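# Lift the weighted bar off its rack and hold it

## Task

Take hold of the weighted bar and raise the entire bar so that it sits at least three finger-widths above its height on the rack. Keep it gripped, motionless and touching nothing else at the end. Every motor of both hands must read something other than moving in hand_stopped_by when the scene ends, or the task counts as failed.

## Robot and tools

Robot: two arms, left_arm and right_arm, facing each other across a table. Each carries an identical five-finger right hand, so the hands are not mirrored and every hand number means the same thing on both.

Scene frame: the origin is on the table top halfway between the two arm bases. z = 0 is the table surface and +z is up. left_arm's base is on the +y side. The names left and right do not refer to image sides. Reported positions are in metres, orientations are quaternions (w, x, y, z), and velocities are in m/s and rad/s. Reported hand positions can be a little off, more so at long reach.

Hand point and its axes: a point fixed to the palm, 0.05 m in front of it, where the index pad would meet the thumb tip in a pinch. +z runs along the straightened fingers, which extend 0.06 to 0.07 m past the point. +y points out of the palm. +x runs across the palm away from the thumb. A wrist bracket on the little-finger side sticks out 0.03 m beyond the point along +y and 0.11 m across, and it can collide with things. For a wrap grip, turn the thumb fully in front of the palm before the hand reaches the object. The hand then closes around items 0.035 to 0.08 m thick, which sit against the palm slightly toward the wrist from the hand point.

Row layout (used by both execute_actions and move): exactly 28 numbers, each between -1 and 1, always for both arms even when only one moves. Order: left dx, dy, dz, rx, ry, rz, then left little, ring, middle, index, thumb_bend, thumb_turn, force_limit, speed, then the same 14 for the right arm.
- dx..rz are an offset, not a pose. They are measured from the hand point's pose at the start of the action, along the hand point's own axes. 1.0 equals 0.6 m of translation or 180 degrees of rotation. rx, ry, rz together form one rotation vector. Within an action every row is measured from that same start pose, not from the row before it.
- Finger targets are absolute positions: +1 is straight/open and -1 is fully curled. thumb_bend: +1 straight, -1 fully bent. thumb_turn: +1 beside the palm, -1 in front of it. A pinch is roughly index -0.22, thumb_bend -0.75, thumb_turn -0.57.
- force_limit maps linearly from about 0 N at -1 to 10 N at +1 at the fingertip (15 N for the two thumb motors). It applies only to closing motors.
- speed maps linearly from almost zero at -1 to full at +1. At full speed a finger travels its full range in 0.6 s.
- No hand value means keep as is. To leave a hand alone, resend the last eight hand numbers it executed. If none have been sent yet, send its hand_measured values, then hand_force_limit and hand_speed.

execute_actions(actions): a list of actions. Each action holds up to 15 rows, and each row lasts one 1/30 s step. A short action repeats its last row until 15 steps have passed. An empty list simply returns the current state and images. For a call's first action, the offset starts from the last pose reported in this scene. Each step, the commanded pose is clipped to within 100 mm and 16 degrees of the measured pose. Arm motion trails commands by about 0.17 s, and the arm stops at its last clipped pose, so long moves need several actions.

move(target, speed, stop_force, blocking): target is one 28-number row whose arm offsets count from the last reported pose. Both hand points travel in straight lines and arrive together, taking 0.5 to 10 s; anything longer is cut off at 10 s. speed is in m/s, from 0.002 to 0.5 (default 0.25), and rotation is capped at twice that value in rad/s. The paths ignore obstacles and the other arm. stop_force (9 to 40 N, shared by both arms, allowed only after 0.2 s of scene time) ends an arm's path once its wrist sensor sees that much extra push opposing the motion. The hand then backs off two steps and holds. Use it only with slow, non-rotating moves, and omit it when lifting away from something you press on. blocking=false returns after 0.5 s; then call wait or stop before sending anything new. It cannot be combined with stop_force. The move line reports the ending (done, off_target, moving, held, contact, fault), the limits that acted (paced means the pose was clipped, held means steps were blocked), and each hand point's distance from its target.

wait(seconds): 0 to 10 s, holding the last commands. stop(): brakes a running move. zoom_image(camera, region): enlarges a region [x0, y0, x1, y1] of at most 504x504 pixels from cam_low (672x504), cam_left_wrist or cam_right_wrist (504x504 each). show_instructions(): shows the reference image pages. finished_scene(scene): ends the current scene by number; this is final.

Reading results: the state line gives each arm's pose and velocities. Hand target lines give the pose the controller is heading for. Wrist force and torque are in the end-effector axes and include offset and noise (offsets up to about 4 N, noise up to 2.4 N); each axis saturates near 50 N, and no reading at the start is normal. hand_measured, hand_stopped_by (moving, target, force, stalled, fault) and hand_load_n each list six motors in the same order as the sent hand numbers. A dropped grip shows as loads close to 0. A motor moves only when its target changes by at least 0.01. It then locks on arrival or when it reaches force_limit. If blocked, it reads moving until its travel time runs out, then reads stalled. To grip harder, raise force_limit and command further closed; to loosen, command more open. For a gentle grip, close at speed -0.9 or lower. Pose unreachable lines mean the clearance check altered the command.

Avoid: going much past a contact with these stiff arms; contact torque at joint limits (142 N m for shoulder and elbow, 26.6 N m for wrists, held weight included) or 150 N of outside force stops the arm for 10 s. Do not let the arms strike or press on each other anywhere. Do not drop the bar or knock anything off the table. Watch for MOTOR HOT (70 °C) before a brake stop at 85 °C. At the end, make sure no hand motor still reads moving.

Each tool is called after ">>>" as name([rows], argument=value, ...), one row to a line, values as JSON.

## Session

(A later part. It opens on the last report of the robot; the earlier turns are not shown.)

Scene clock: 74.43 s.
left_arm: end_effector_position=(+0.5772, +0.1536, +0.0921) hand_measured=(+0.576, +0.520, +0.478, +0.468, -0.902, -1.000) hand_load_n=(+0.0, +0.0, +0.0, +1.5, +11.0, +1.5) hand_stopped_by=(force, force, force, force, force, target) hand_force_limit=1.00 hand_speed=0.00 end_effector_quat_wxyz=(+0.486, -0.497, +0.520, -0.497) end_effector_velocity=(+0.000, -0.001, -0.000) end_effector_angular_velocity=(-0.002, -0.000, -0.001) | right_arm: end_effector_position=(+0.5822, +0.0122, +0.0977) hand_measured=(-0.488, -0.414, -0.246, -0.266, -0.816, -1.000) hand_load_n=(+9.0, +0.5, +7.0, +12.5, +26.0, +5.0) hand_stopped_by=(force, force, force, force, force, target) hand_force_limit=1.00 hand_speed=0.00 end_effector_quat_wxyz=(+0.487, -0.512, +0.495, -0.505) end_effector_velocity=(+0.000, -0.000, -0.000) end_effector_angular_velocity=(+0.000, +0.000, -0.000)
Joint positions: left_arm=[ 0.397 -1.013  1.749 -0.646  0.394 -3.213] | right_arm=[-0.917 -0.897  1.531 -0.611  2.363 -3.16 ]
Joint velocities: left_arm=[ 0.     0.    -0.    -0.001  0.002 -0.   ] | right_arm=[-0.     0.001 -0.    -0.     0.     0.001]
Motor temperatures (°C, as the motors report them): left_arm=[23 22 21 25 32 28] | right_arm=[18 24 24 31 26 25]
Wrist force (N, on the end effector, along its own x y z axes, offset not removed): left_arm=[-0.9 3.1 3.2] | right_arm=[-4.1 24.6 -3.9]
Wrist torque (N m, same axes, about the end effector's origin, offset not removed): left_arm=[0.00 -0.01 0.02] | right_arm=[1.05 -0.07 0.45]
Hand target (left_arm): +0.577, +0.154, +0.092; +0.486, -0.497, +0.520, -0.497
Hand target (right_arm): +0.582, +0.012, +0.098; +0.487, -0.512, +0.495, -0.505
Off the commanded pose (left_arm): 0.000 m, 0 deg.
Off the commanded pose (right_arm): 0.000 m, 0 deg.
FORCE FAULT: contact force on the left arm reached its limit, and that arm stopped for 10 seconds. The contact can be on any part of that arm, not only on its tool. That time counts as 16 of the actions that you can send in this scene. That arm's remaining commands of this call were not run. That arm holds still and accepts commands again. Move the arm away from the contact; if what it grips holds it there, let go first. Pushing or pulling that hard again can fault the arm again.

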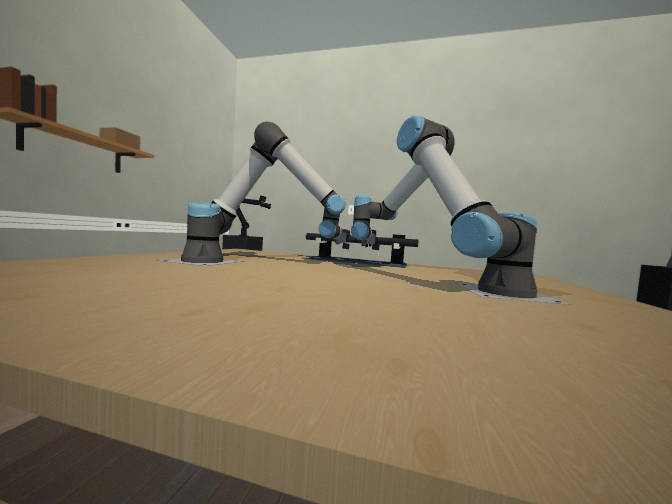

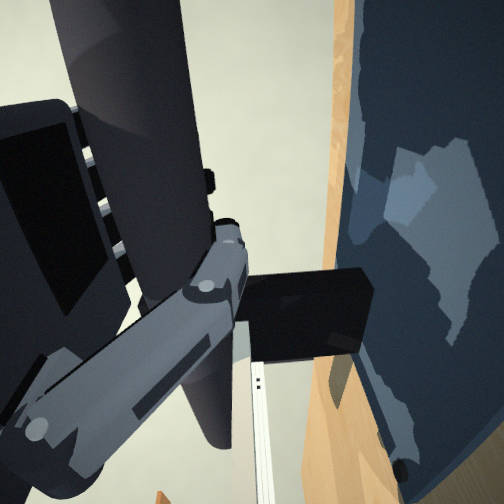

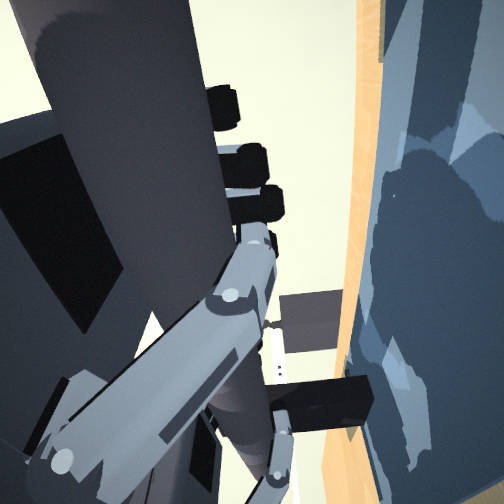

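Right has a good wrap. Re-close left with a slight rise.

>>> execute_actions([
  [[0,-0.008,0,0,0,0, -1,-1,-1,-1,-1,-1,0.6,0, 0,0,0,0,0,0, -0.98,-0.98,-0.98,-0.98,-1,-1,1,0]],
  [[0,0,0,0,0,0, -1,-1,-1,-1,-1,-1,0.6,0, 0,0,0,0,0,0, -0.98,-0.98,-0.98,-0.98,-1,-1,1,0]],
  [[0,0,0,0,0,0, -0.98,-0.98,-0.98,-0.98,-1,-1,0.6,0, 0,0,0,0,0,0, -0.98,-0.98,-0.98,-0.98,-1,-1,1,0]],
  [[0,0,0,0,0,0, -0.98,-0.98,-0.98,-0.98,-1,-1,0.6,0, 0,0,0,0,0,0, -0.98,-0.98,-0.98,-0.98,-1,-1,1,0]],
])

Scene clock: 81.03 s.
left_arm: end_effector_position=(+0.5775, +0.1535, +0.0969) hand_measured=(-0.078, -0.018, +0.042, +0.086, -0.808, -1.000) hand_load_n=(+12.0, +5.0, +0.0, +0.0, +31.0, +2.0) hand_stopped_by=(force, force, force, force, force, target) hand_force_limit=0.60 hand_speed=0.00 end_effector_quat_wxyz=(+0.486, -0.497, +0.520, -0.497) end_effector_velocity=(-0.000, +0.001, +0.000) end_effector_angular_velocity=(-0.001, -0.000, +0.003) | right_arm: end_effector_position=(+0.5822, +0.0122, +0.0975) hand_measured=(-0.488, -0.414, -0.246, -0.266, -0.816, -1.000) hand_load_n=(+0.0, +0.0, +7.0, +12.0, +27.5, +5.0) hand_stopped_by=(force, force, force, force, force, target) hand_force_limit=1.00 hand_speed=0.00 end_effector_quat_wxyz=(+0.487, -0.512, +0.496, -0.505) end_effector_velocity=(-0.000, +0.001, +0.000) end_effector_angular_velocity=(+0.001, -0.000, +0.001)
Joint positions: left_arm=[ 0.397 -1.02   1.745 -0.635  0.394 -3.213] | right_arm=[-0.917 -0.897  1.531 -0.611  2.363 -3.16 ]
Joint velocities: left_arm=[-0.001 -0.     0.    -0.    -0.004 -0.001] | right_arm=[ 0.    -0.    -0.     0.    -0.     0.001]
Motor temperatures (°C, as the motors report them): left_arm=[23 22 21 25 32 28] | right_arm=[18 24 24 31 26 25]
Wrist force (N, on the end effector, along its own x y z axes, offset not removed): left_arm=[-1.6 -17.8 13.4] | right_arm=[1.3 40.1 -11.7]
Wrist torque (N m, same axes, about the end effector's origin, offset not removed): left_arm=[-0.62 -1.84 -2.56] | right_arm=[1.21 0.14 0.59]
Hand target (left_arm): +0.577, +0.153, +0.097; +0.486, -0.497, +0.520, -0.497
Hand target (right_arm): +0.582, +0.012, +0.098; +0.487, -0.512, +0.496, -0.505
Off the commanded pose (left_arm): 0.000 m, 0 deg.
Off the commanded pose (right_arm): 0.000 m, 0 deg.

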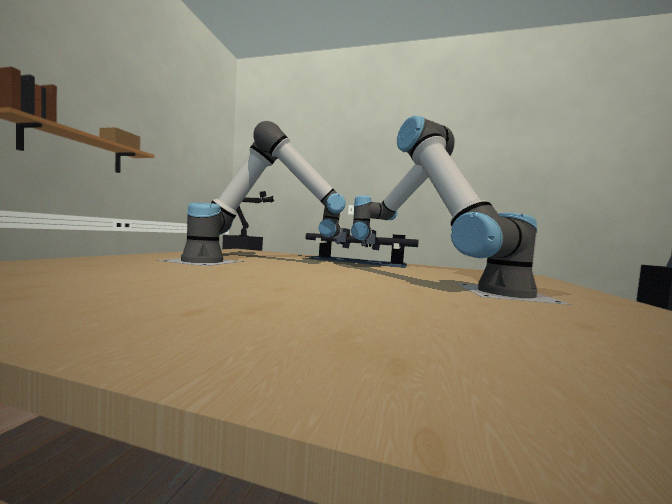

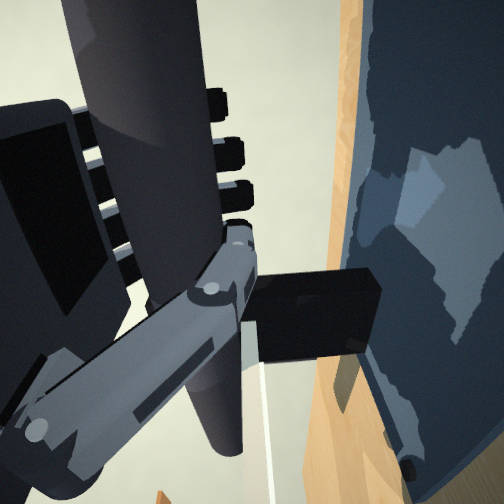

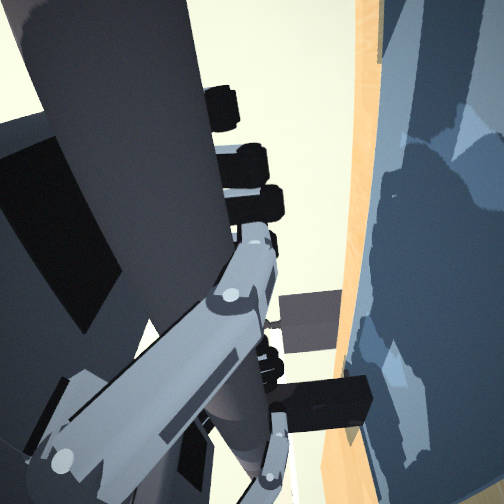

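>>> move(target=[0,-0.1,0,0,0,0, -1,-1,-1,-1,-1,-1,1,0, 0,-0.1,0,0,0,0, -1,-1,-1,-1,-1,-1,1,0], speed=0.05)

Scene clock: 84.77 s.
left_arm: end_effector_position=(+0.5795, +0.1527, +0.1564) hand_measured=(-0.078, -0.062, -0.252, -0.264, -0.808, -1.000) hand_load_n=(+0.0, +0.0, +11.5, +12.5, +16.5, +2.5) hand_stopped_by=(force, force, force, force, force, target) hand_force_limit=1.00 hand_speed=0.00 end_effector_quat_wxyz=(+0.486, -0.497, +0.520, -0.497) end_effector_velocity=(-0.000, -0.000, +0.003) end_effector_angular_velocity=(+0.000, +0.001, +0.000) | right_arm: end_effector_position=(+0.5831, +0.0142, +0.1571) hand_measured=(-0.636, -0.662, -0.258, -0.266, -0.816, -1.000) hand_load_n=(+0.0, +13.0, +11.5, +11.5, +26.0, +3.5) hand_stopped_by=(force, force, force, force, force, target) hand_force_limit=1.00 hand_speed=0.00 end_effector_quat_wxyz=(+0.487, -0.512, +0.495, -0.505) end_effector_velocity=(-0.000, +0.001, +0.003) end_effector_angular_velocity=(+0.001, +0.000, +0.000)
Joint positions: left_arm=[ 0.4   -1.103  1.692 -0.5    0.397 -3.212] | right_arm=[-0.916 -0.969  1.477 -0.485  2.364 -3.16 ]
Joint velocities: left_arm=[-0.001 -0.003 -0.004  0.01  -0.001 -0.003] | right_arm=[ 0.001 -0.003 -0.004  0.007  0.     0.001]
Motor temperatures (°C, as the motors report them): left_arm=[23 22 21 25 32 28] | right_arm=[18 24 24 31 26 25]
Wrist force (N, on the end effector, along its own x y z axes, offset not removed): left_arm=[-9.3 11.8 9.0] | right_arm=[5.5 16.5 -6.2]
Wrist torque (N m, same axes, about the end effector's origin, offset not removed): left_arm=[-0.07 -0.06 0.00] | right_arm=[0.79 -0.57 0.96]
Hand target (left_arm): +0.579, +0.153, +0.157; +0.486, -0.497, +0.520, -0.497
Hand target (right_arm): +0.583, +0.014, +0.157; +0.487, -0.512, +0.496, -0.505
Off the commanded pose (left_arm): 0.000 m, 0 deg.
Off the commanded pose (right_arm): 0.000 m, 0 deg.
move: done

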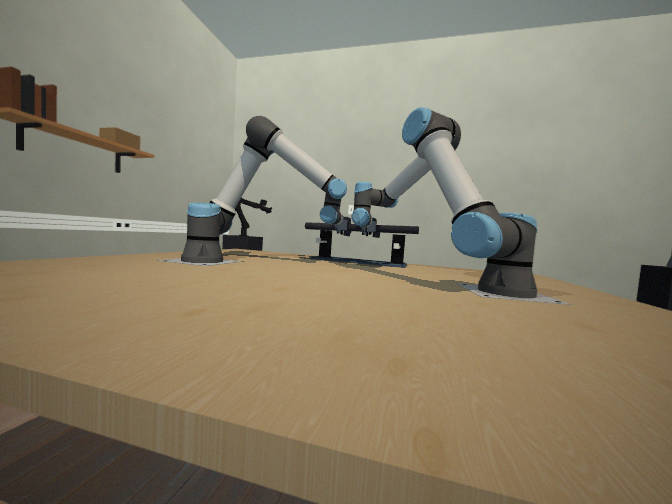

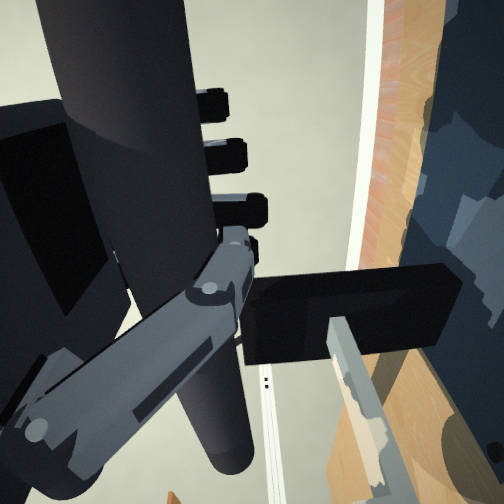

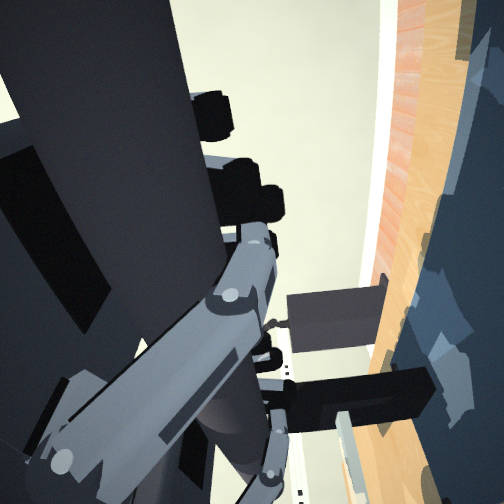

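>>> move(target=[0,-0.12,0,0,0,0, -1,-1,-1,-1,-1,-1,1,0, 0,-0.12,0,0,0,0, -1,-1,-1,-1,-1,-1,1,0], speed=0.05)

Scene clock: 88.97 s.
left_arm: end_effector_position=(+0.5818, +0.1518, +0.2280) hand_measured=(-0.078, -0.062, -0.252, -0.264, -0.808, -1.000) hand_load_n=(+0.0, +0.0, +11.5, +12.5, +16.5, +2.0) hand_stopped_by=(force, force, force, force, force, target) hand_force_limit=1.00 hand_speed=0.00 end_effector_quat_wxyz=(+0.486, -0.497, +0.520, -0.497) end_effector_velocity=(+0.001, +0.002, +0.003) end_effector_angular_velocity=(+0.002, +0.002, +0.003) | right_arm: end_effector_position=(+0.5841, +0.0165, +0.2287) hand_measured=(-0.636, -0.662, -0.258, -0.266, -0.816, -1.000) hand_load_n=(+0.0, +10.5, +11.5, +11.5, +26.0, +4.5) hand_stopped_by=(force, force, force, force, force, target) hand_force_limit=1.00 hand_speed=0.00 end_effector_quat_wxyz=(+0.487, -0.512, +0.495, -0.505) end_effector_velocity=(+0.000, +0.000, +0.003) end_effector_angular_velocity=(-0.000, -0.000, +0.000)
Joint positions: left_arm=[ 0.404 -1.181  1.601 -0.333  0.401 -3.211] | right_arm=[-0.915 -1.034  1.382 -0.326  2.366 -3.16 ]
Joint velocities: left_arm=[ 0.002 -0.002 -0.005  0.013 -0.001 -0.003] | right_arm=[ 0.    -0.002 -0.006  0.008 -0.    -0.   ]
Motor temperatures (°C, as the motors report them): left_arm=[23 22 21 25 32 28] | right_arm=[18 24 24 31 26 25]
Wrist force (N, on the end effector, along its own x y z axes, offset not removed): left_arm=[-8.7 9.8 5.6] | right_arm=[4.7 16.9 -4.6]
Wrist torque (N m, same axes, about the end effector's origin, offset not removed): left_arm=[-0.09 0.32 -0.16] | right_arm=[0.76 -0.36 0.77]
Hand target (left_arm): +0.582, +0.152, +0.228; +0.486, -0.497, +0.520, -0.497
Hand target (right_arm): +0.584, +0.017, +0.229; +0.487, -0.512, +0.495, -0.505
Off the commanded pose (left_arm): 0.000 m, 0 deg.
Off the commanded pose (right_arm): 0.000 m, 0 deg.
move: done

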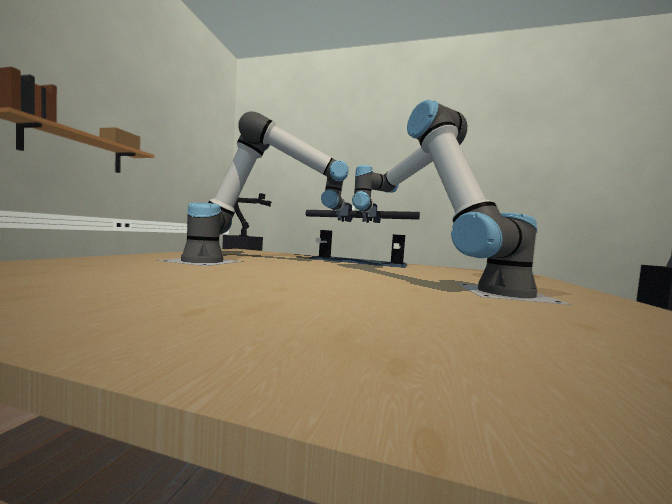

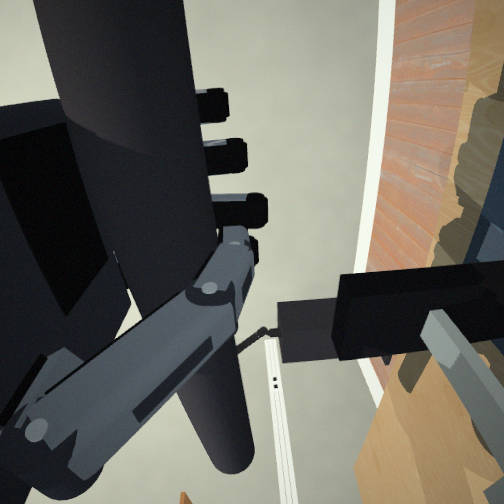

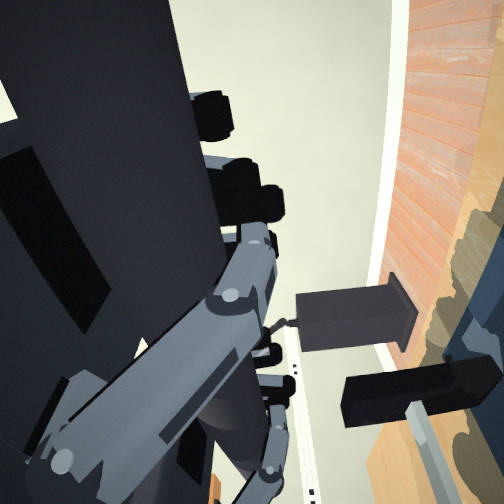

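>>> finished_scene(scene=2)

The scene is finished: the task was done.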